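## Task

Using forceps T1, transfer white vial 4 from well F1 of rack R1 into well C7 of tube carrier TC, and violet vial 0 from R1 well E1 into TC well F3, each resting on the bottom of its new well. Then place TC on raised nest N2, flat and within its locators, with TC's A1 well at the N2 corner labelled A1. At the end T1 must be back in holder H1 with both tips in one slot, and H1 must stand upright on its base. Every other vial must still stand in its original well and R1 must remain seated in its nest. Nothing may count as done if it only stays put because the robot holds it; release everything and move the grippers away.

## Robot and tools

Setup. Two arms, left_arm and right_arm, each end in a two-finger gripper. The world frame has its origin on the table surface midway between the arms; +x points out over the table, +z points up, and left_arm sits on the +y side. The arm names do not refer to sides of any picture. Objects: vial rack R1 in its nest, tube carrier TC between the arms, raised nest N2 on the left arm's side with one corner marked A1, forceps T1 standing in holder H1. R1 and TC have well labels printed on top (row letters, column numbers, a triangle at A1). Vials are lifted by their caps using T1, so the forceps must be taken from H1 first and returned at the end.

Gripper axes. Each gripper's fingers extend along its own +z and close along its own y. The reported end_effector_position is the point between the finger pads, a little under 1 cm short of the tips.

execute_actions. Argument actions is a list holding zero or one item; optional pictures (boolean) controls whether camera images come back (they do by default). An empty list just returns the current state. A motion item has rows (1 to 15 rows) and steps (1 to 15, default 15, each step 1/30 s); row k is used on step k and the final row repeats to fill remaining steps. A wait item has only steps (up to 300), counted from the previous result, so thinking time is included. A refused call moves nothing.

Row layout (used by execute_actions rows and by move target): one flat list of 14 numbers, each in [-1, 1]. First seven are left_arm: dx, dy, dz, rx, ry, rz, opening; last seven are right_arm in the same order. dx..rz are an offset, expressed in that gripper's own axes, from the gripper pose reported in the most recent result that shows it (before any such result in a scene, and for the second or later call within one reply, from where the arm is when the call starts). Every row is counted from that same base, not from the previous row. Scale: 1.0 equals 0.6 m of travel or 180 degrees; rx, ry, rz form a single rotation vector. Opening is absolute, not an offset: +1 is fully open (0.087 m), -1 is shut. All zeros is not a pause; it drives the arm back to its base pose. To keep an arm still, cancel any drift in the first call and send zeros after, with the opening it should keep.

Limits on motion. Each step the command is trimmed to at most 70 mm and 16 degrees from the measured pose. Joint friction can leave the hand up to about 31 mm from the command, so very small moves may not happen. After an action ends an arm continues only toward its last trimmed pose, so read the new pose and send the remainder. Joint ranges (rad), base to hand: waist -2.618 to 3.054, shoulder 0.000 to 3.142, elbow 0.000 to 3.142, wrist pitch -1.571 to 1.571, wrist yaw -1.571 to 1.571, wrist roll -2.094 to 2.094.

move. target is one 14-number row as above (offsets from the last shown pose, opening absolute). speed is the top path speed in m/s, 0.002 to 0.5, default 0.25; rotation is capped at twice that in rad/s. Both grippers travel straight lines that finish together, lasting 0.5 to 10 s (cut off at 10 s). The opening is applied at the start. Paths ignore obstacles and the other arm; hands can lag, wander, or overshoot speed near full reach. The result adds a move: line giving the ending (done, off_target, moving, held, fault) and active limits (paced: pose was trimmed; held: a safety check stopped some steps, after which the arm may lunge), plus each gripper's remaining distance.

wait. seconds from 0 to 10; nothing new is commanded.

zoom_image. camera is cam_high, cam_left_wrist or cam_right_wrist; region is [x0, y0, x1, y1] in pixels of that camera's last image (672x504, origin top-left), no larger than 504 by 504.

finished_scene. Pass the current scene's number; this is final and reports success. Replying with no tool call ends the whole session.

Reading results. The state line lists per arm position (m) and quaternion wxyz in the world frame; printed positions may be off, more so at long reach. grip_measured is the measured finger gap on the opening scale; the last Joint positions value is the gap in metres. Hand target shows where each gripper is currently being driven. A pose unreachable line means the clearance check altered or blocked that arm's command; HELD flags steps where this happened. FAULT lines mean an arm stopped. MOTOR HOT appears from 75 °C; at 90 °C the arm halts for 10 s; at 100 °C it goes limp and drops. Holding loads heats motors, even while idle.

Gripping. To hold something, command an opening roughly 0.02 under grip_measured; a smaller margin grips more gently. Readings may be off by about 1 mm. Pads push up to about 20 N; closing fast squeezes harder.

Cameras. cam_high is fixed overhead; each wrist camera rides on its arm. Calibration (K, distortion, T_world_to_cam) is supplied and may be slightly off.

Cautions. Nothing may leave the table. Do not let the arms collide or press on each other. Approach contacts slowly and do not aim far beyond the contact point. Avoid drops, slips and slamming. Brief external tugs on held parts or pushes on loose items can occur. Finish with all grippers open and withdrawn.

Each tool is called after ">>>" by a JSON object that holds its "fn" and its "kwargs", one argument or row to a line.

## Session

>>> {"fn": "execute_actions", "kwargs": {
  "actions": []
}}

Scene clock: 0.00 s of 12600.00 s.
left_arm: end_effector_position=(+0.4540, +0.3891, +0.2624) grip_measured=+0.982 end_effector_quat_wxyz=(+0.647, -0.101, +0.690, -0.308) | right_arm: end_effector_position=(+0.5640, -0.3712, +0.3725) grip_measured=+1.000 end_effector_quat_wxyz=(-0.597, +0.673, -0.302, +0.314)
Joint positions: left_arm=[ 0.597  1.757  1.179  0.62   0.861 -0.621  0.087] | right_arm=[-0.409  1.801  1.674 -0.056 -1.053 -1.791  0.087]
Joint velocities: left_arm=[-0.017 -0.002  0.002 -0.037 -0.022  0.037 -0.   ] | right_arm=[ 0.002  0.007 -0.002  0.022 -0.022 -0.007  0.   ]
Motor temperatures (°C, as the motors report them): left_arm=[21 22 27 31 18 20] | right_arm=[21 33 28 25 18 18]
Hand target (left_arm): +0.454, +0.389, +0.262; +0.647, -0.101, +0.690, -0.308
Hand target (right_arm): +0.564, -0.371, +0.373; -0.597, +0.673, -0.302, +0.314
camera_calibration (this result's frames):
cam_left_wrist: T_world_to_cam=[[-0.249592, -0.786686, 0.56465, 0.269548], [-0.83636, -0.118763, -0.53516, 0.587134], [0.488063, -0.605822, -0.628311, 0.322345], [0, 0, 0, 1]] pos_world=[0.401007, 0.477063, 0.364544]
cam_right_wrist: T_world_to_cam=[[0.0408163, 0.120639, 0.991857, -0.348211], [-0.210013, -0.969473, 0.126559, -0.268377], [0.976846, -0.213468, -0.0142345, -0.481978], [0, 0, 0, 1]] pos_world=[0.428669, -0.321064, 0.37248]

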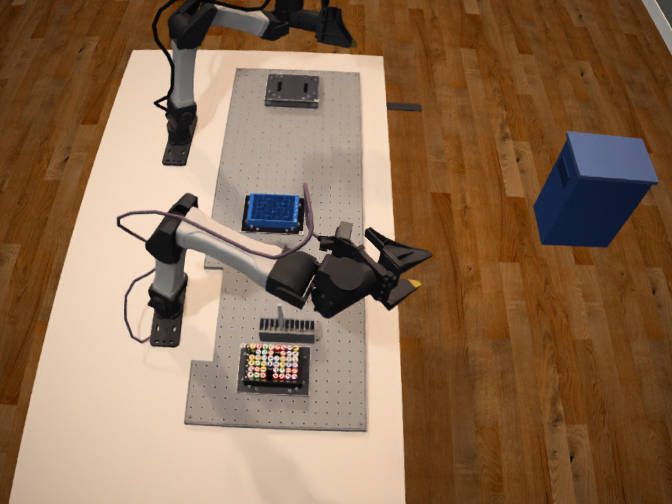

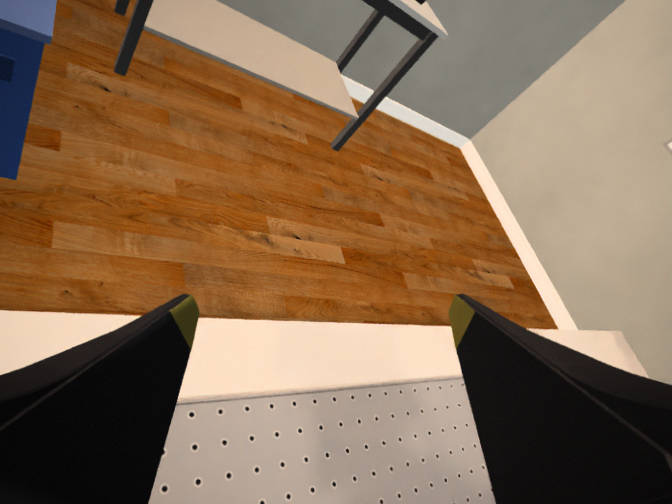

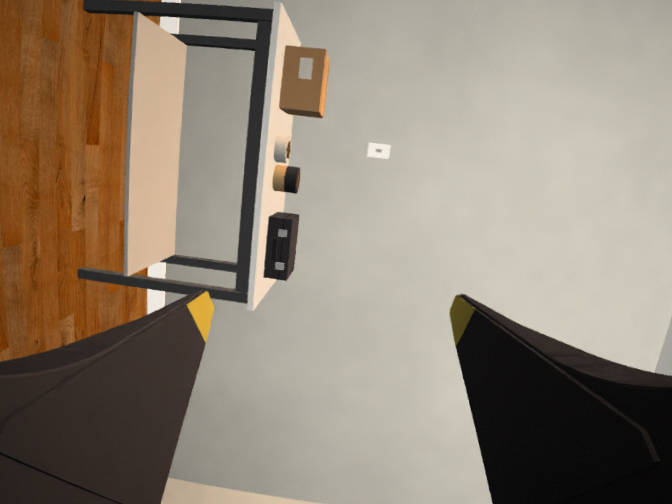

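>>> {"fn": "move", "kwargs": {
  "target": [0,0,0,0,0,0,1,-0.21,0.282,-0.49,-0.29,0.224,0.445,-0.62]
}}

Scene clock: 17.90 s of 12600.00 s.
left_arm: end_effector_position=(+0.4540, +0.3891, +0.2624) grip_measured=+0.982 end_effector_quat_wxyz=(+0.647, -0.101, +0.690, -0.308) | right_arm: end_effector_position=(+0.2632, -0.4733, +0.2275) grip_measured=-0.620 end_effector_quat_wxyz=(+0.235, -0.364, +0.901, +0.008)
Joint positions: left_arm=[ 0.597  1.757  1.179  0.62   0.861 -0.621  0.087] | right_arm=[-0.798  1.566  1.719 -1.541 -0.441 -1.51   0.017]
Joint velocities: left_arm=[-0.002  0.007 -0.002 -0.022 -0.051 -0.007  0.001] | right_arm=[-0.017 -0.007 -0.002  0.022 -0.022 -0.022 -0.   ]
Motor temperatures (°C, as the motors report them): left_arm=[21 27 30 34 18 20] | right_arm=[21 37 31 28 18 18]
Hand target (left_arm): +0.454, +0.389, +0.262; +0.647, -0.101, +0.690, -0.308
Hand target (right_arm): +0.253, -0.471, +0.223; +0.223, -0.353, +0.909, +0.017
Off the commanded pose (left_arm): 0.000 m, 0 deg.
Off the commanded pose (right_arm): 0.014 m, 10 deg.
joint sent to its limit (right arm) — the command would take joint 4 (wrist pitch) past its lower limit, so that joint was sent only as far as its limit.
After step 90, 10.83 s passed at rest.
move: off_target (right_arm)
camera_calibration (this result's frames):
cam_left_wrist: T_world_to_cam=[[-0.249592, -0.786686, 0.56465, 0.269548], [-0.83636, -0.118763, -0.53516, 0.587134], [0.488063, -0.605822, -0.628311, 0.322345], [0, 0, 0, 1]] pos_world=[0.401007, 0.477063, 0.364544]
cam_right_wrist: T_world_to_cam=[[0.671409, -0.726832, 0.144655, -0.554103], [-0.707701, -0.570903, 0.416208, -0.158402], [-0.219929, -0.381818, -0.897689, 0.22433], [0, 0, 0, 1]] pos_world=[0.309265, -0.407519, 0.34746]

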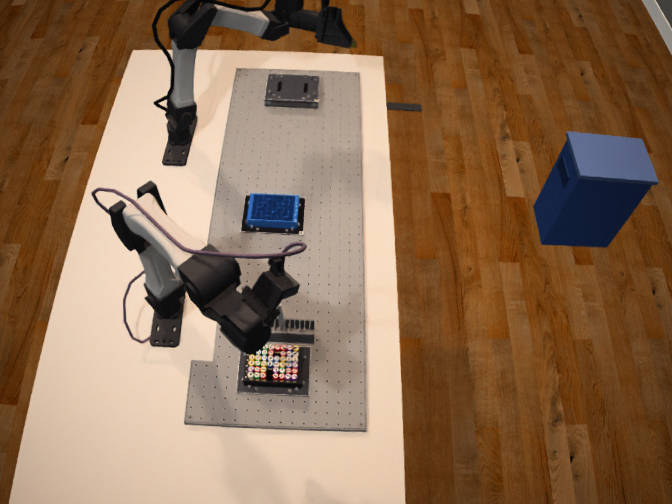

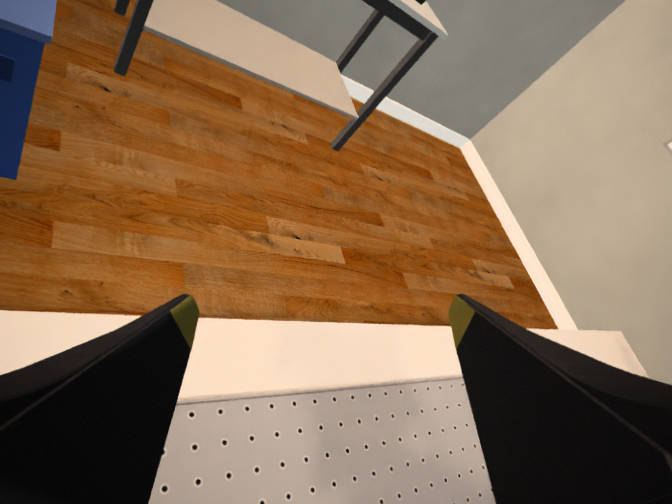

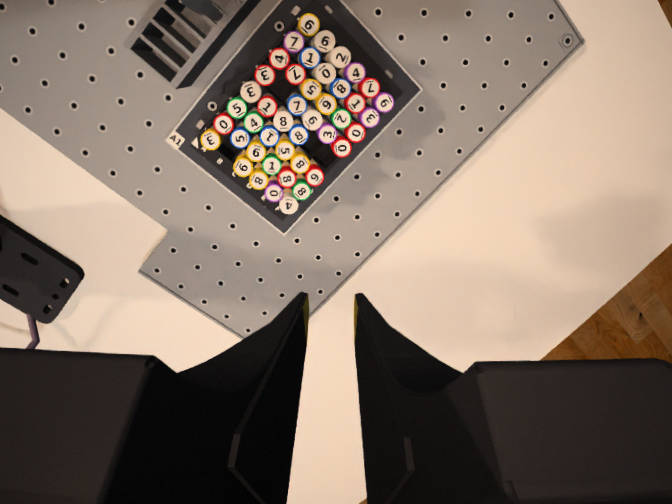

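>>> {"fn": "move", "kwargs": {
  "target": [0,0,0,0,0,0,1,0.11,0.055,0.175,-0.05,0,0.02,-0.62],
  "speed": 0.15
}}

Scene clock: 29.77 s of 12600.00 s.
left_arm: end_effector_position=(+0.4540, +0.3891, +0.2624) grip_measured=+0.982 end_effector_quat_wxyz=(+0.647, -0.101, +0.690, -0.308) | right_arm: end_effector_position=(+0.2440, -0.4725, +0.1076) grip_measured=-0.620 end_effector_quat_wxyz=(+0.203, -0.355, +0.909, +0.080)
Joint positions: left_arm=[ 0.597  1.757  1.179  0.62   0.861 -0.621  0.087] | right_arm=[-0.843  1.602  1.286 -1.257 -0.439 -1.574  0.017]
Joint velocities: left_arm=[-0.012 -0.007 -0.017 -0.037 -0.037  0.037  0.   ] | right_arm=[-0.007 -0.007 -0.002  0.081 -0.022 -0.007 -0.   ]
Motor temperatures (°C, as the motors report them): left_arm=[21 28 30 35 18 20] | right_arm=[21 37 31 26 18 18]
Hand target (left_arm): +0.454, +0.389, +0.262; +0.647, -0.101, +0.690, -0.308
Hand target (right_arm): +0.242, -0.473, +0.101; +0.204, -0.352, +0.909, +0.085
Off the commanded pose (left_arm): 0.000 m, 0 deg.
Off the commanded pose (right_arm): 0.007 m, 1 deg.
After step 90, 7.43 s passed at rest.
move: done
camera_calibration (this result's frames):
cam_left_wrist: T_world_to_cam=[[-0.249592, -0.786686, 0.56465, 0.269548], [-0.83636, -0.118763, -0.53516, 0.587134], [0.488063, -0.605822, -0.628311, 0.322345], [0, 0, 0, 1]] pos_world=[0.401007, 0.477063, 0.364544]
cam_right_wrist: T_world_to_cam=[[0.688746, -0.724886, -0.0129864, -0.509651], [-0.650953, -0.626188, 0.429126, -0.162985], [-0.319199, -0.287105, -0.903151, 0.182368], [0, 0, 0, 1]] pos_world=[0.303136, -0.419139, 0.228029]

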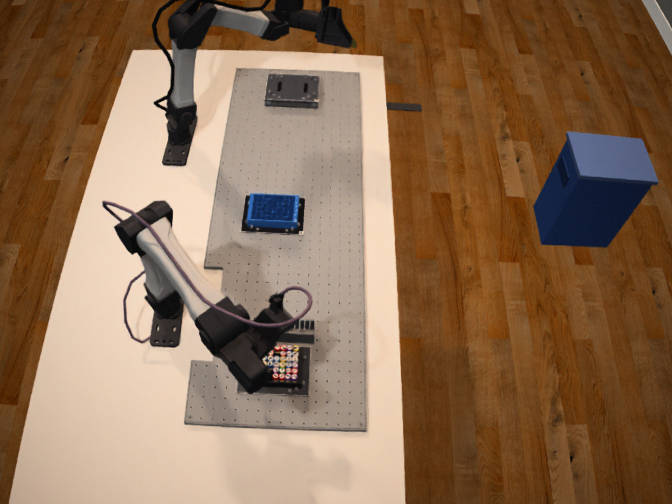

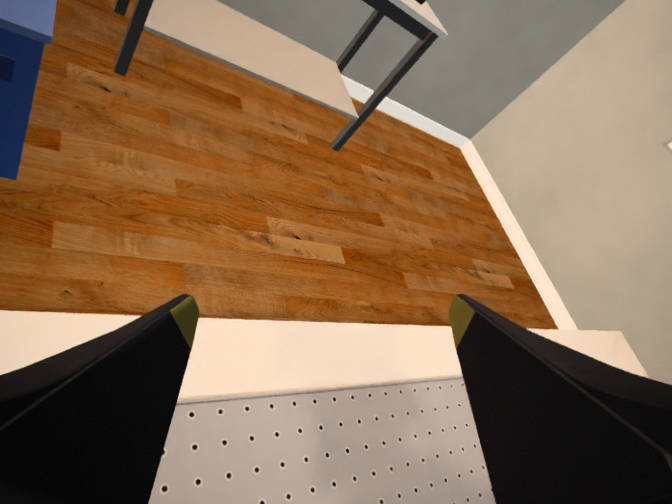

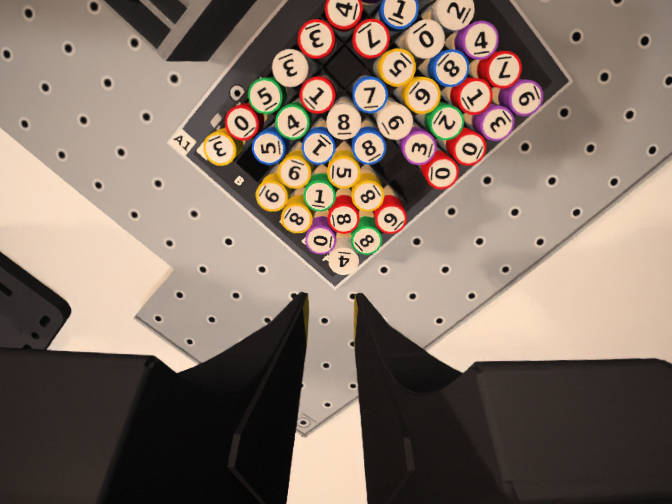

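>>> {"fn": "move", "kwargs": {
  "target": [0,0,0,0,0,0,1,0.022,-0.006,0.046,0,0,0,-0.62],
  "speed": 0.08
}}

>>> {"fn": "zoom_image", "kwargs": {
  "camera": "cam_right_wrist",
  "region": [230,200,430,360]
}}

Scene clock: 45.77 s of 12600.00 s.
left_arm: end_effector_position=(+0.4540, +0.3891, +0.2624) grip_measured=+0.982 end_effector_quat_wxyz=(+0.647, -0.101, +0.690, -0.308) | right_arm: end_effector_position=(+0.2482, -0.4770, +0.0864) grip_measured=-0.620 end_effector_quat_wxyz=(+0.206, -0.357, +0.908, +0.071)
Joint positions: left_arm=[ 0.597  1.757  1.179  0.62   0.861 -0.621  0.087] | right_arm=[-0.843  1.616  1.216 -1.153 -0.439 -1.575  0.017]
Joint velocities: left_arm=[-0.017  0.012  0.002  0.081  0.022  0.007  0.   ] | right_arm=[-0.017 -0.017 -0.007 -0.051 -0.066  0.022  0.   ]
Motor temperatures (°C, as the motors report them): left_arm=[21 30 31 36 18 20] | right_arm=[21 37 31 26 19 18]
Hand target (left_arm): +0.454, +0.389, +0.262; +0.647, -0.101, +0.690, -0.308
Hand target (right_arm): +0.246, -0.475, +0.077; +0.203, -0.355, +0.909, +0.080
Off the commanded pose (left_arm): 0.000 m, 0 deg.
Off the commanded pose (right_arm): 0.010 m, 1 deg.
After step 90, 12.07 s passed at rest.
move: done
camera_calibration (this result's frames):
cam_left_wrist: T_world_to_cam=[[-0.249592, -0.786686, 0.56465, 0.269548], [-0.83636, -0.118763, -0.53516, 0.587134], [0.488063, -0.605822, -0.628311, 0.322345], [0, 0, 0, 1]] pos_world=[0.401007, 0.477063, 0.364544]
cam_right_wrist: T_world_to_cam=[[0.689039, -0.724694, 0.00662736, -0.517709], [-0.65643, -0.620206, 0.429471, -0.14983], [-0.307124, -0.300272, -0.903057, 0.153948], [0, 0, 0, 1]] pos_world=[0.30565, -0.42188, 0.206803]

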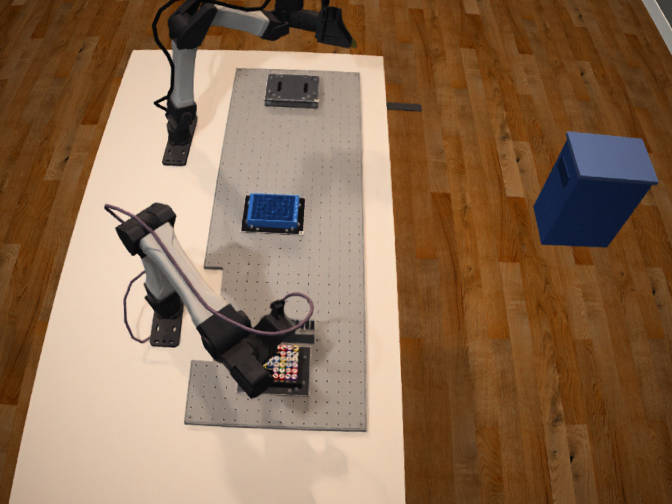

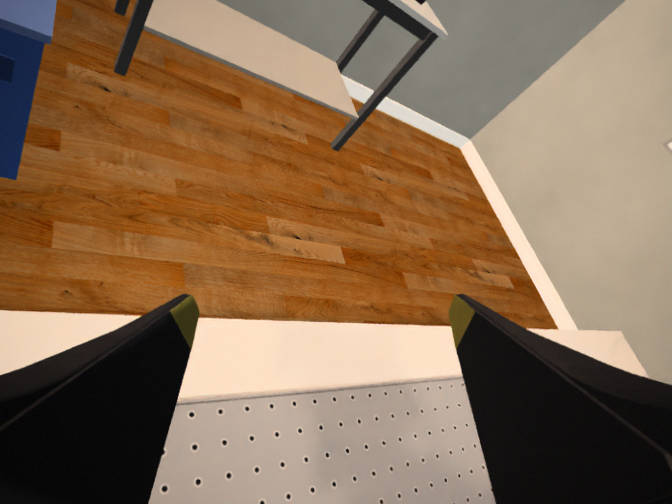

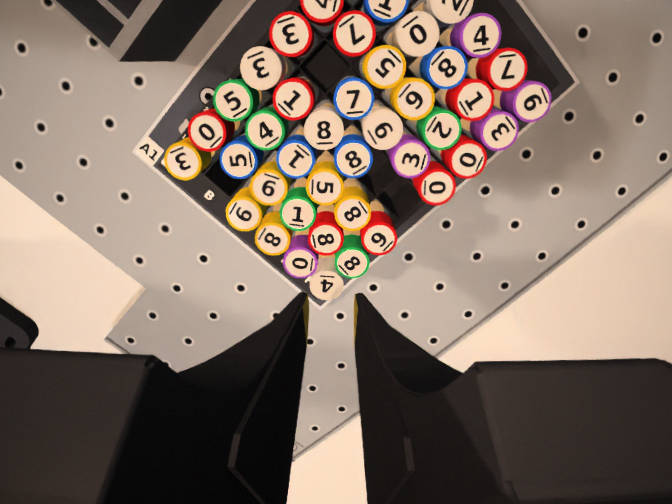

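Region (230, 200, 430, 360) of cam_right_wrist's 672x504 image, scaled by 2.520, with more detail than that image has; it fills the top 403 rows of this view, and the rest is white.

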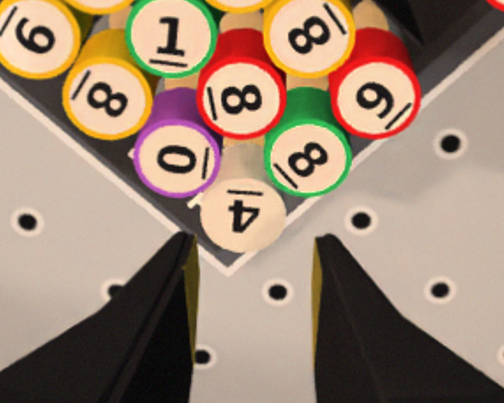

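>>> {"fn": "execute_actions", "kwargs": {
  "actions": [
    {"rows":[[0,0,0,0,0,0,1,0.008,0.008,0.018,-0.006,0,0.003,-0.62],[0,0,0,0,0,0,1,0.010,0.008,0.022,-0.006,0,0.003,-0.62],[0,0,0,0,0,0,1,0.012,0.008,0.026,-0.006,0,0.003,-0.62],[0,0,0,0,0,0,1,0.014,0.008,0.03,-0.006,0,0.003,-0.62]]}
  ]
}}

>>> {"fn": "zoom_image", "kwargs": {
  "camera": "cam_right_wrist",
  "region": [230,200,430,360]
}}

Scene clock: 56.63 s of 12600.00 s.
left_arm: end_effector_position=(+0.4540, +0.3891, +0.2624) grip_measured=+0.982 end_effector_quat_wxyz=(+0.647, -0.101, +0.690, -0.308) | right_arm: end_effector_position=(+0.2471, -0.4758, +0.0766) grip_measured=-0.620 end_effector_quat_wxyz=(+0.206, -0.357, +0.908, +0.070)
Joint positions: left_arm=[ 0.597  1.757  1.179  0.62   0.861 -0.621  0.087] | right_arm=[-0.843  1.616  1.176 -1.113 -0.439 -1.575  0.017]
Joint velocities: left_arm=[-0.012 -0.017 -0.012  0.007  0.095 -0.051  0.   ] | right_arm=[ 0.002  0.002 -0.007  0.022  0.007  0.007 -0.001]
Motor temperatures (°C, as the motors report them): left_arm=[21 30 32 36 18 20] | right_arm=[21 37 31 25 19 18]
Hand target (left_arm): +0.454, +0.389, +0.262; +0.647, -0.101, +0.690, -0.308
Hand target (right_arm): +0.245, -0.474, +0.067; +0.202, -0.355, +0.909, +0.080
Off the commanded pose (left_arm): 0.000 m, 0 deg.
Off the commanded pose (right_arm): 0.010 m, 1 deg.
Steps of this call (steps 1 to 90: nothing new was sent; then 7.37 s passed at rest; steps 91 to 105: all 15 steps of this action). Readings (end_effector_position):
91: left_arm (+0.4540, +0.3891, +0.2624) | right_arm (+0.2484, -0.4773, +0.0860)
92: left_arm (+0.4540, +0.3891, +0.2624) | right_arm (+0.2483, -0.4771, +0.0850)
94: left_arm (+0.4540, +0.3891, +0.2624) | right_arm (+0.2471, -0.4758, +0.0812)
98: left_arm (+0.4540, +0.3891, +0.2624) | right_arm (+0.2452, -0.4738, +0.0765)
105: the state above
camera_calibration (this result's frames):
cam_left_wrist: T_world_to_cam=[[-0.249592, -0.786686, 0.56465, 0.269548], [-0.83636, -0.118763, -0.53516, 0.587134], [0.488063, -0.605822, -0.628311, 0.322345], [0, 0, 0, 1]] pos_world=[0.401007, 0.477063, 0.364544]
cam_right_wrist: T_world_to_cam=[[0.689035, -0.72469, 0.00739017, -0.516098], [-0.656651, -0.619964, 0.429481, -0.145414], [-0.306659, -0.30078, -0.903046, 0.144725], [0, 0, 0, 1]] pos_world=[0.304505, -0.420632, 0.19696]

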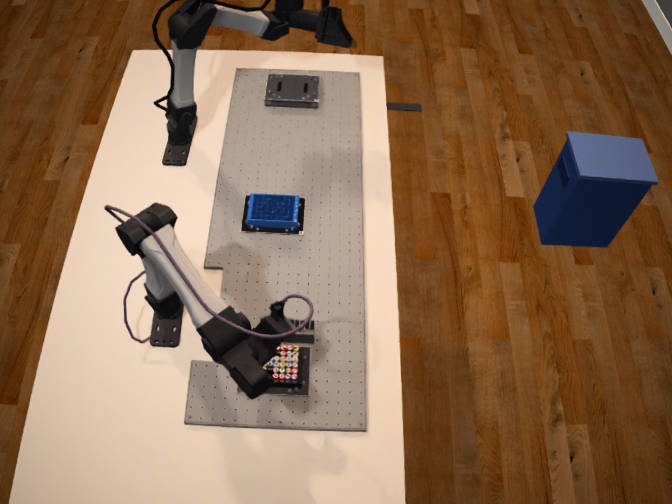

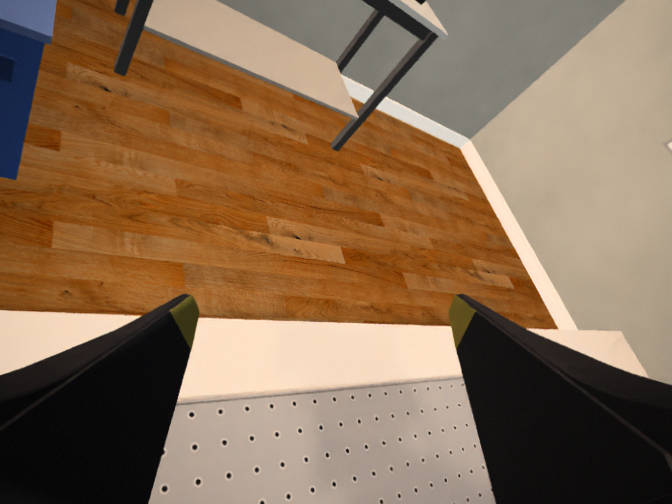

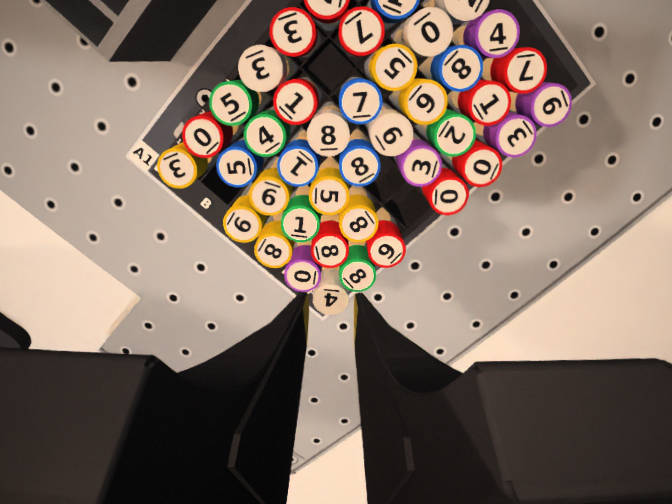

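Region (230, 200, 430, 360) of cam_right_wrist's 672x504 image, scaled by 2.520, with more detail than that image has; it fills the top 403 rows of this view, and the rest is white.

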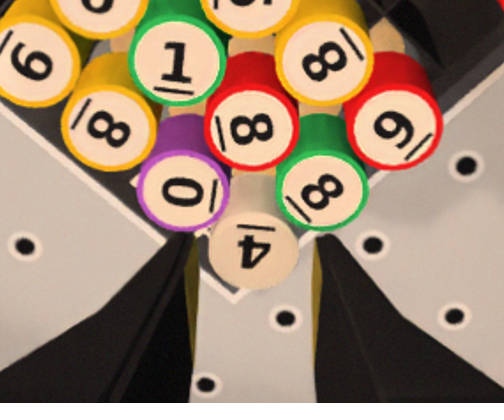

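>>> {"fn": "execute_actions", "kwargs": {
  "actions": [
    {"rows":[[0,0,0,0,0,0,1,0.009,0.005,0.02,-0.005,0,0.002,-0.64],[0,0,0,0,0,0,1,0.011,0.005,0.024,-0.005,0,0.002,-0.64]]}
  ],
  "pictures": false
}}

>>> {"fn": "execute_actions", "kwargs": {
  "actions": [
    {"rows":[[0,0,0,0,0,0,1,-0.007,0,0,0,-0.008,0,-0.64]]}
  ]
}}

>>> {"fn": "zoom_image", "kwargs": {
  "camera": "cam_right_wrist",
  "region": [230,200,430,360]
}}

Scene clock: 66.77 s of 12600.00 s.
left_arm: end_effector_position=(+0.4540, +0.3891, +0.2624) grip_measured=+0.982 end_effector_quat_wxyz=(+0.647, -0.101, +0.690, -0.308) | right_arm: end_effector_position=(+0.2479, -0.4769, +0.0721) grip_measured=-0.640 end_effector_quat_wxyz=(+0.207, -0.358, +0.908, +0.066)
Joint positions: left_arm=[ 0.597  1.757  1.179  0.62   0.861 -0.621  0.087] | right_arm=[-0.843  1.616  1.158 -1.085 -0.438 -1.575  0.016]
Joint velocities: left_arm=[-0.017 -0.002 -0.002 -0.037 -0.022  0.007 -0.001] | right_arm=[ 0.002 -0.002  0.002  0.022  0.022  0.007 -0.001]
Motor temperatures (°C, as the motors report them): left_arm=[21 31 32 37 18 20] | right_arm=[21 37 31 25 19 18]
Hand target (left_arm): +0.454, +0.389, +0.262; +0.647, -0.101, +0.690, -0.308
Hand target (right_arm): +0.245, -0.473, +0.061; +0.203, -0.356, +0.909, +0.078
Off the commanded pose (left_arm): 0.000 m, 0 deg.
Off the commanded pose (right_arm): 0.012 m, 1 deg.
Steps of this call (steps 1 to 90: nothing new was sent; then 6.63 s passed at rest; steps 91 to 105: all 15 steps of this action). Readings (end_effector_position):
91: left_arm (+0.4540, +0.3891, +0.2624) | right_arm (+0.2477, -0.4764, +0.0762)
92: left_arm (+0.4540, +0.3891, +0.2624) | right_arm (+0.2477, -0.4764, +0.0752)
94: left_arm (+0.4540, +0.3891, +0.2624) | right_arm (+0.2473, -0.4760, +0.0730)
98: left_arm (+0.4540, +0.3891, +0.2624) | right_arm (+0.2476, -0.4766, +0.0723)
105: the state above

Scene clock: 67.27 s of 12600.00 s.
left_arm: end_effector_position=(+0.4540, +0.3891, +0.2624) grip_measured=+0.982 end_effector_quat_wxyz=(+0.647, -0.101, +0.690, -0.308) | right_arm: end_effector_position=(+0.2479, -0.4769, +0.0721) grip_measured=-0.640 end_effector_quat_wxyz=(+0.207, -0.358, +0.908, +0.066)
Joint positions: left_arm=[ 0.597  1.757  1.179  0.62   0.861 -0.621  0.087] | right_arm=[-0.843  1.616  1.158 -1.085 -0.438 -1.575  0.016]
Joint velocities: left_arm=[-0.002 -0.007 -0.007  0.022  0.022 -0.022 -0.   ] | right_arm=[ 0.002  0.012 -0.012 -0.066 -0.007  0.022  0.001]
Motor temperatures (°C, as the motors report them): left_arm=[21 31 32 37 18 20] | right_arm=[21 37 31 25 19 18]
Hand target (left_arm): +0.454, +0.389, +0.262; +0.647, -0.101, +0.690, -0.308
Hand target (right_arm): +0.251, -0.474, +0.074; +0.218, -0.358, +0.905, +0.071
Off the commanded pose (left_arm): 0.000 m, 0 deg.
Off the commanded pose (right_arm): 0.004 m, 1 deg.
Steps of this call (steps 1 to 15: all 15 steps of this action). Readings (end_effector_position):
1: left_arm (+0.4540, +0.3891, +0.2624) | right_arm (+0.2479, -0.4769, +0.0721)
2: left_arm (+0.4540, +0.3891, +0.2624) | right_arm (+0.2479, -0.4769, +0.0721)
4: left_arm (+0.4540, +0.3891, +0.2624) | right_arm (+0.2479, -0.4769, +0.0721)
8: left_arm (+0.4540, +0.3891, +0.2624) | right_arm (+0.2479, -0.4769, +0.0721)
15: the state above
camera_calibration (this result's frames):
cam_left_wrist: T_world_to_cam=[[-0.249592, -0.786686, 0.56465, 0.269548], [-0.83636, -0.118763, -0.53516, 0.587134], [0.488063, -0.605822, -0.628311, 0.322345], [0, 0, 0, 1]] pos_world=[0.401007, 0.477063, 0.364544]
cam_right_wrist: T_world_to_cam=[[0.688955, -0.724615, 0.0165297, -0.518], [-0.65908, -0.616831, 0.430271, -0.141584], [-0.301585, -0.307332, -0.902548, 0.136173], [0, 0, 0, 1]] pos_world=[0.304632, -0.420834, 0.192384]

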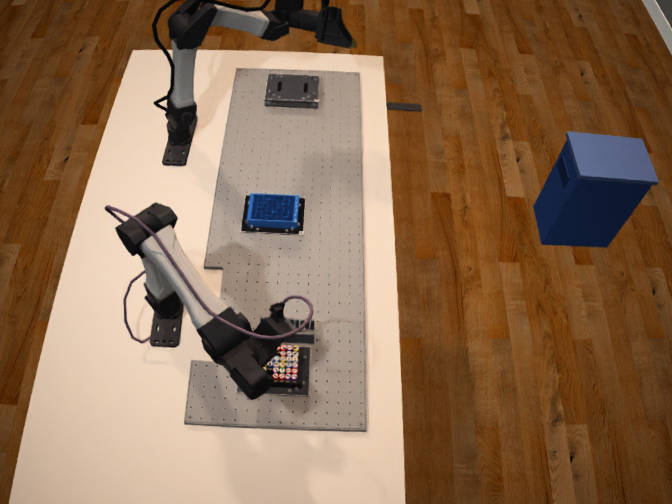

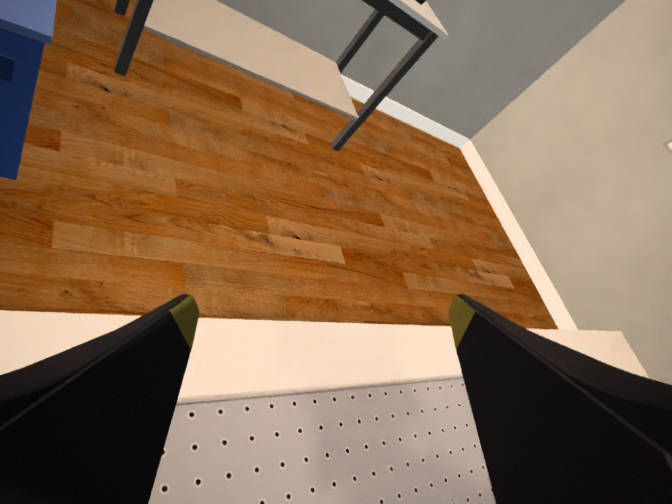

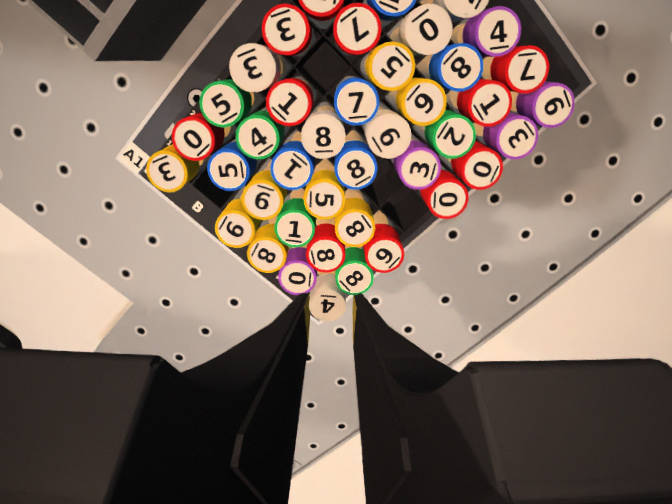

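Region (230, 200, 430, 360) of cam_right_wrist's 672x504 image, scaled by 2.520, with more detail than that image has; it fills the top 403 rows of this view, and the rest is white.

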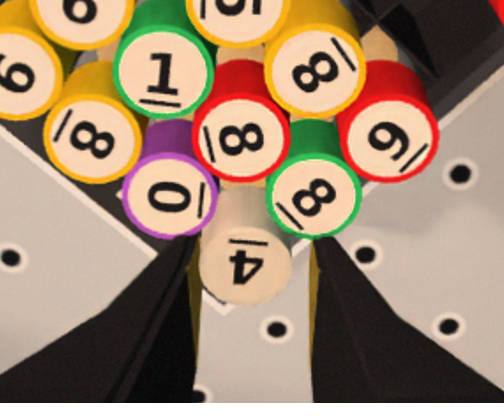

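>>> {"fn": "move", "kwargs": {
  "target": [0,0,0,0,0,0,1,0,0.004,0,-0.004,0,0,-0.745]
}}

>>> {"fn": "move", "kwargs": {
  "target": [0,0,0,0,0,0,1,-0.05,-0.002,-0.105,0,0,0,-0.75],
  "speed": 0.06
}}

Scene clock: 75.33 s of 12600.00 s.
left_arm: end_effector_position=(+0.4540, +0.3891, +0.2624) grip_measured=+0.982 end_effector_quat_wxyz=(+0.647, -0.101, +0.690, -0.308) | right_arm: end_effector_position=(+0.2478, -0.4767, +0.0721) grip_measured=-0.741 end_effector_quat_wxyz=(+0.207, -0.358, +0.908, +0.066)
Joint positions: left_arm=[ 0.597  1.757  1.179  0.62   0.861 -0.621  0.087] | right_arm=[-0.843  1.616  1.158 -1.086 -0.438 -1.575  0.011]
Joint velocities: left_arm=[ 0.002  0.007 -0.002 -0.051 -0.066 -0.022 -0.001] | right_arm=[ 0.002 -0.017 -0.002 -0.037 -0.007 -0.022  0.   ]
Motor temperatures (°C, as the motors report them): left_arm=[21 31 32 37 18 20] | right_arm=[21 37 31 25 19 18]
Hand target (left_arm): +0.454, +0.389, +0.262; +0.647, -0.101, +0.690, -0.308
Hand target (right_arm): +0.246, -0.475, +0.072; +0.205, -0.360, +0.907, +0.072
Off the commanded pose (left_arm): 0.000 m, 0 deg.
Off the commanded pose (right_arm): 0.002 m, 1 deg.
After step 90, 4.37 s passed at rest.
move: done
camera_calibration (this result's frames):
cam_left_wrist: T_world_to_cam=[[-0.249592, -0.786686, 0.56465, 0.269548], [-0.83636, -0.118763, -0.53516, 0.587134], [0.488063, -0.605822, -0.628311, 0.322345], [0, 0, 0, 1]] pos_world=[0.401007, 0.477063, 0.364544]
cam_right_wrist: T_world_to_cam=[[0.688964, -0.724624, 0.015767, -0.517761], [-0.658858, -0.617072, 0.430264, -0.141749], [-0.30205, -0.306824, -0.902565, 0.136531], [0, 0, 0, 1]] pos_world=[0.304565, -0.42076, 0.192381]

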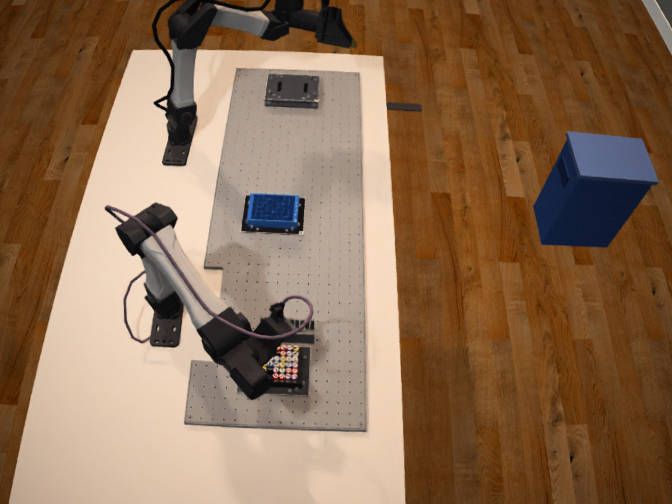

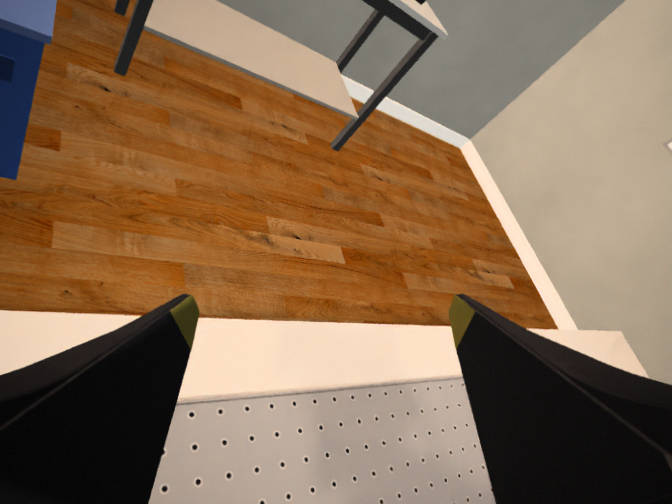

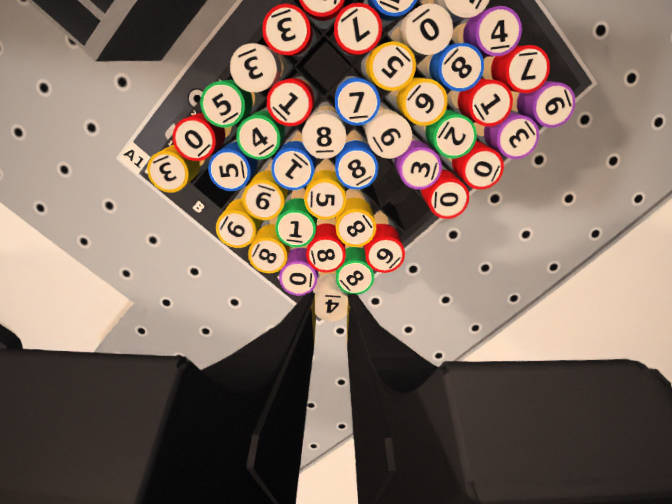

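Scene clock: 77.00 s of 12600.00 s.
left_arm: end_effector_position=(+0.4540, +0.3891, +0.2624) grip_measured=+0.982 end_effector_quat_wxyz=(+0.647, -0.101, +0.690, -0.308) | right_arm: end_effector_position=(+0.2477, -0.4767, +0.1341) grip_measured=-0.745 end_effector_quat_wxyz=(+0.205, -0.357, +0.908, +0.071)
Joint positions: left_arm=[ 0.597  1.757  1.179  0.62   0.861 -0.621  0.087] | right_arm=[-0.843  1.604  1.393 -1.344 -0.438 -1.575  0.011]
Joint velocities: left_arm=[-0.007 -0.012 -0.007 -0.095  0.081  0.037  0.   ] | right_arm=[-0.027 -0.017  0.002 -0.007  0.037 -0.066  0.   ]
Motor temperatures (°C, as the motors report them): left_arm=[21 31 32 37 18 20] | right_arm=[21 37 31 25 19 18]
Hand target (left_arm): +0.454, +0.389, +0.262; +0.647, -0.101, +0.690, -0.308
Hand target (right_arm): +0.248, -0.476, +0.142; +0.207, -0.358, +0.908, +0.066
Off the commanded pose (left_arm): 0.000 m, 0 deg.
Off the commanded pose (right_arm): 0.008 m, 1 deg.
move: done
camera_calibration (this result's frames):
cam_left_wrist: T_world_to_cam=[[-0.249592, -0.786686, 0.56465, 0.269548], [-0.83636, -0.118763, -0.53516, 0.587134], [0.488063, -0.605822, -0.628311, 0.322345], [0, 0, 0, 1]] pos_world=[0.401007, 0.477063, 0.364544]
cam_right_wrist: T_world_to_cam=[[0.689039, -0.724706, 0.005088, -0.517349], [-0.655753, -0.620459, 0.430138, -0.170786], [-0.308567, -0.299719, -0.902749, 0.197503], [0, 0, 0, 1]] pos_world=[0.305423, -0.421697, 0.25439]

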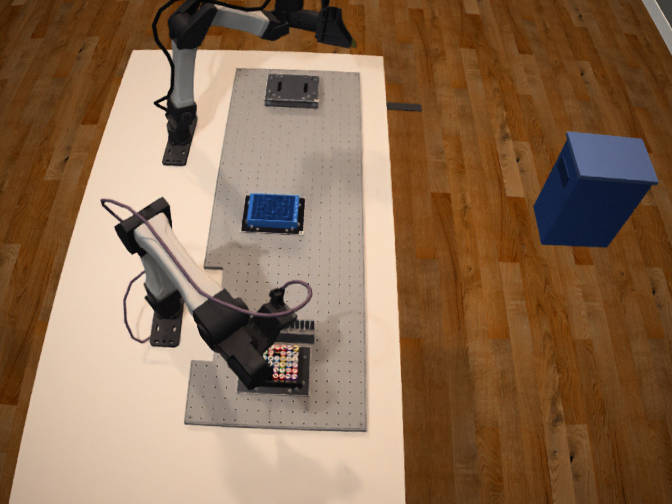

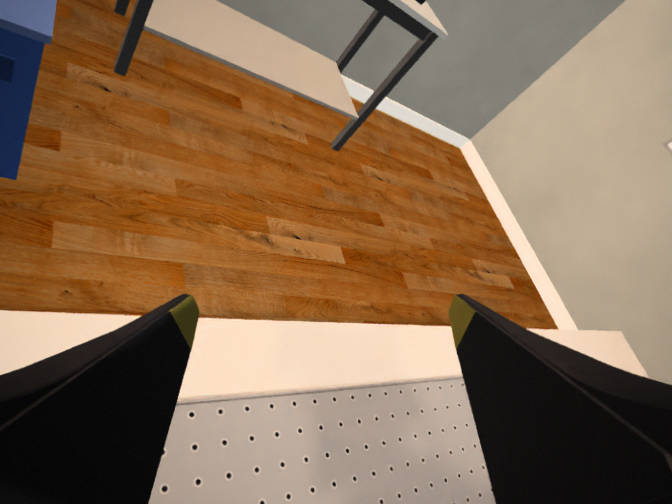

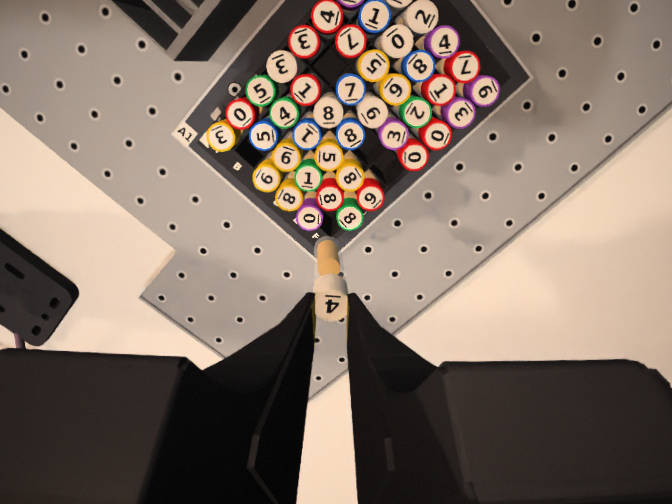

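>>> {"fn": "move", "kwargs": {
  "target": [0,0,0,0,0,0,1,-0.463,0.588,0.215,-0.098,0,-0.236,-0.752],
  "speed": 0.12
}}

Scene clock: 99.93 s of 12600.00 s.
left_arm: end_effector_position=(+0.4540, +0.3891, +0.2624) grip_measured=+0.982 end_effector_quat_wxyz=(+0.647, -0.101, +0.690, -0.308) | right_arm: end_effector_position=(+0.2215, -0.0132, +0.1284) grip_measured=-0.747 end_effector_quat_wxyz=(-0.156, +0.686, -0.696, -0.145)
Joint positions: left_arm=[ 0.597  1.757  1.179  0.62   0.861 -0.621  0.087] | right_arm=[ 0.892  1.613  1.362 -0.965 -0.244 -0.606  0.011]
Joint velocities: left_arm=[ 0.007 -0.007  0.002 -0.007 -0.037 -0.007 -0.001] | right_arm=[-0.027 -0.002 -0.002 -0.007 -0.037 -0.066 -0.   ]
Motor temperatures (°C, as the motors report them): left_arm=[21 32 32 37 18 20] | right_arm=[21 38 33 25 19 18]
Hand target (left_arm): +0.454, +0.389, +0.262; +0.647, -0.101, +0.690, -0.308
Hand target (right_arm): +0.225, -0.008, +0.131; -0.162, +0.686, -0.695, -0.140
Off the commanded pose (left_arm): 0.000 m, 0 deg.
Off the commanded pose (right_arm): 0.012 m, 2 deg.
After step 90, 15.70 s passed at rest.
move: off_target (right_arm)
camera_calibration (this result's frames):
cam_left_wrist: T_world_to_cam=[[-0.249592, -0.786686, 0.56465, 0.269548], [-0.83636, -0.118763, -0.53516, 0.587134], [0.488063, -0.605822, -0.628311, 0.322345], [0, 0, 0, 1]] pos_world=[0.401007, 0.477063, 0.364544]
cam_right_wrist: T_world_to_cam=[[0.999997, -0.00255007, 0.0000593692, -0.221996], [-0.00231779, -0.898699, 0.43856, -0.0475144], [-0.00106501, -0.438559, -0.898702, 0.252775], [0, 0, 0, 1]] pos_world=[0.222154, 0.0675894, 0.24802]

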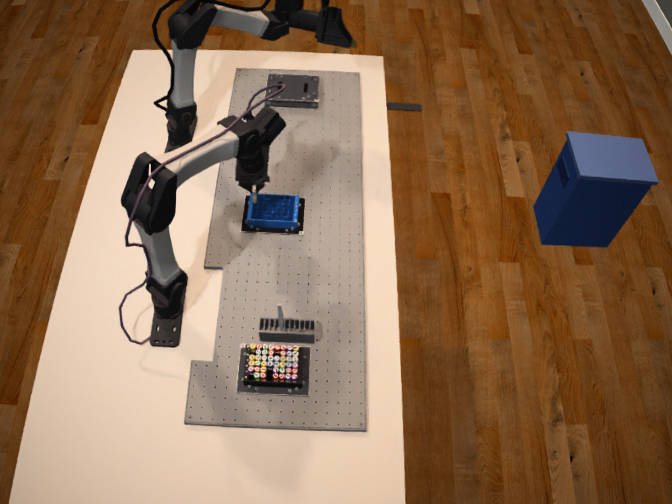

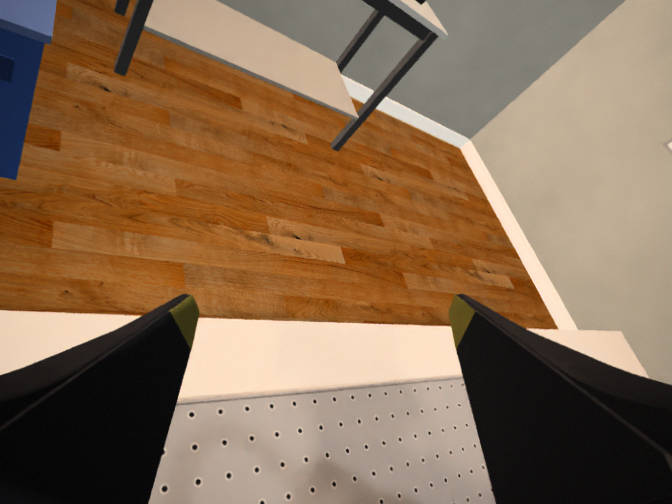

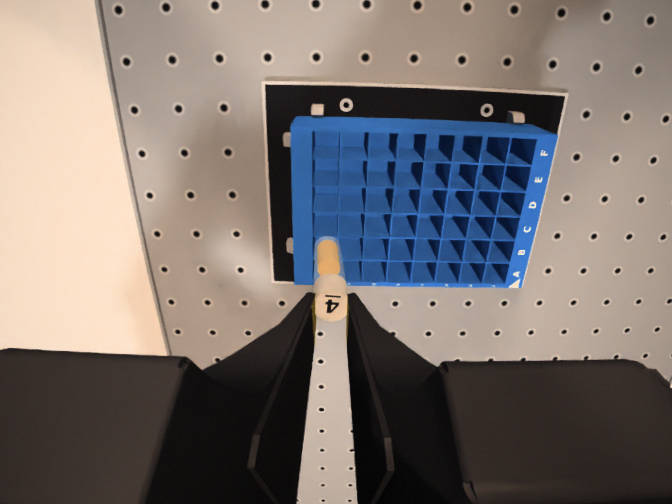

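>>> {"fn": "move", "kwargs": {
  "target": [0,0,0,0,0,0,1,0.029,-0.024,0.044,0.012,0,0,-0.752],
  "speed": 0.06
}}

>>> {"fn": "zoom_image", "kwargs": {
  "camera": "cam_right_wrist",
  "region": [220,120,460,330]
}}

Scene clock: 107.53 s of 12600.00 s.
left_arm: end_effector_position=(+0.4540, +0.3891, +0.2624) grip_measured=+0.982 end_effector_quat_wxyz=(+0.647, -0.101, +0.690, -0.308) | right_arm: end_effector_position=(+0.2332, -0.0127, +0.1069) grip_measured=-0.747 end_effector_quat_wxyz=(-0.175, +0.684, -0.694, -0.140)
Joint positions: left_arm=[ 0.597  1.757  1.179  0.62   0.861 -0.621  0.087] | right_arm=[ 0.871  1.613  1.269 -0.838 -0.238 -0.625  0.011]
Joint velocities: left_arm=[ 0.007 -0.007 -0.007  0.022 -0.007  0.037 -0.001] | right_arm=[-0.017  0.002 -0.017  0.095 -0.022 -0.037 -0.001]
Motor temperatures (°C, as the motors report them): left_arm=[21 32 32 37 18 20] | right_arm=[21 38 34 25 19 18]
Hand target (left_arm): +0.454, +0.389, +0.262; +0.647, -0.101, +0.690, -0.308
Hand target (right_arm): +0.236, -0.019, +0.098; -0.169, +0.683, -0.698, -0.132
Off the commanded pose (left_arm): 0.000 m, 0 deg.
Off the commanded pose (right_arm): 0.011 m, 1 deg.
After step 90, 3.50 s passed at rest.
move: off_target (right_arm)
camera_calibration (this result's frames):
cam_left_wrist: T_world_to_cam=[[-0.249592, -0.786686, 0.56465, 0.269548], [-0.83636, -0.118763, -0.53516, 0.587134], [0.488063, -0.605822, -0.628311, 0.322345], [0, 0, 0, 1]] pos_world=[0.401007, 0.477063, 0.364544]
cam_right_wrist: T_world_to_cam=[[0.999407, -0.00930051, 0.0331677, -0.23716], [-0.0223449, -0.907836, 0.41873, -0.0308947], [0.0262164, -0.419223, -0.907505, 0.228474], [0, 0, 0, 1]] pos_world=[0.230339, 0.0655283, 0.228143]

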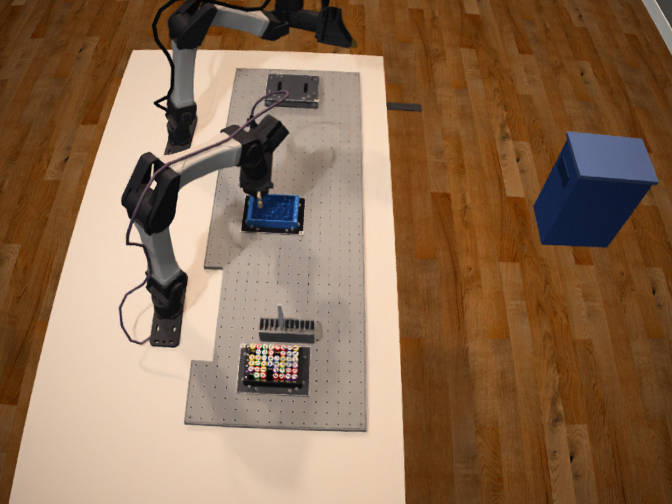

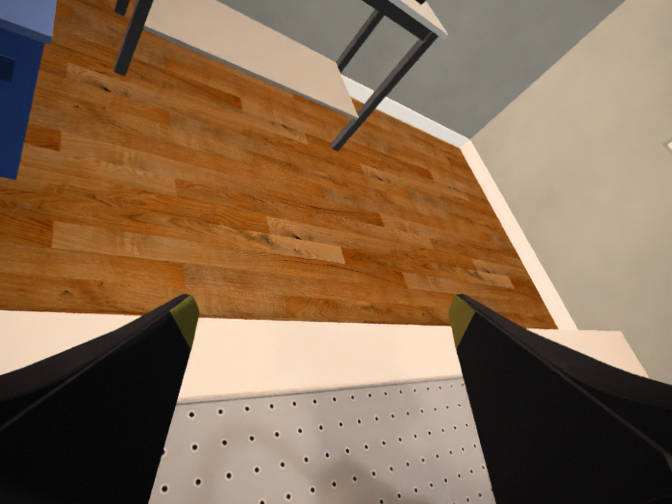

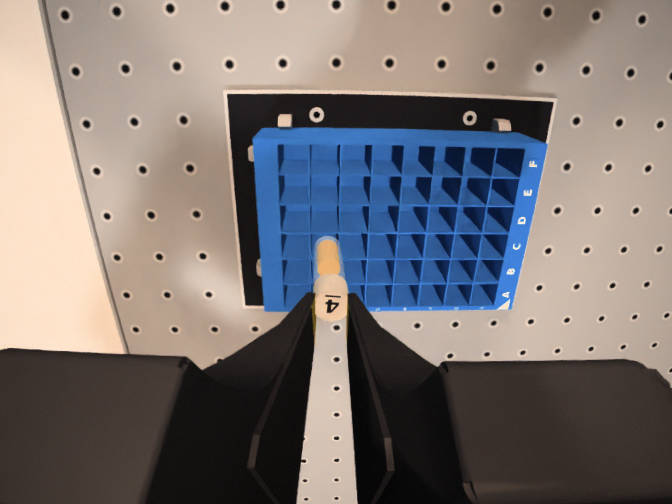

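Region (220, 120, 460, 330) of cam_right_wrist's 672x504 image, scaled by 2.100, with more detail than that image has; it fills the top 441 rows of this view, and the rest is white.

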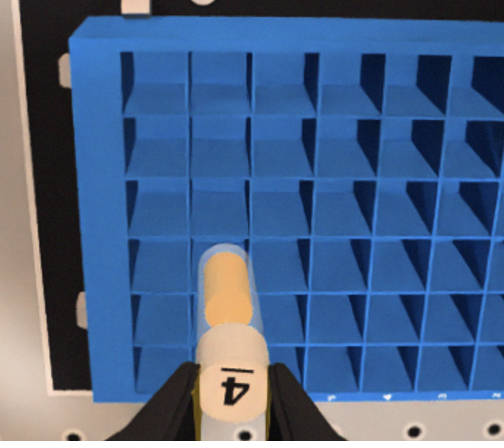

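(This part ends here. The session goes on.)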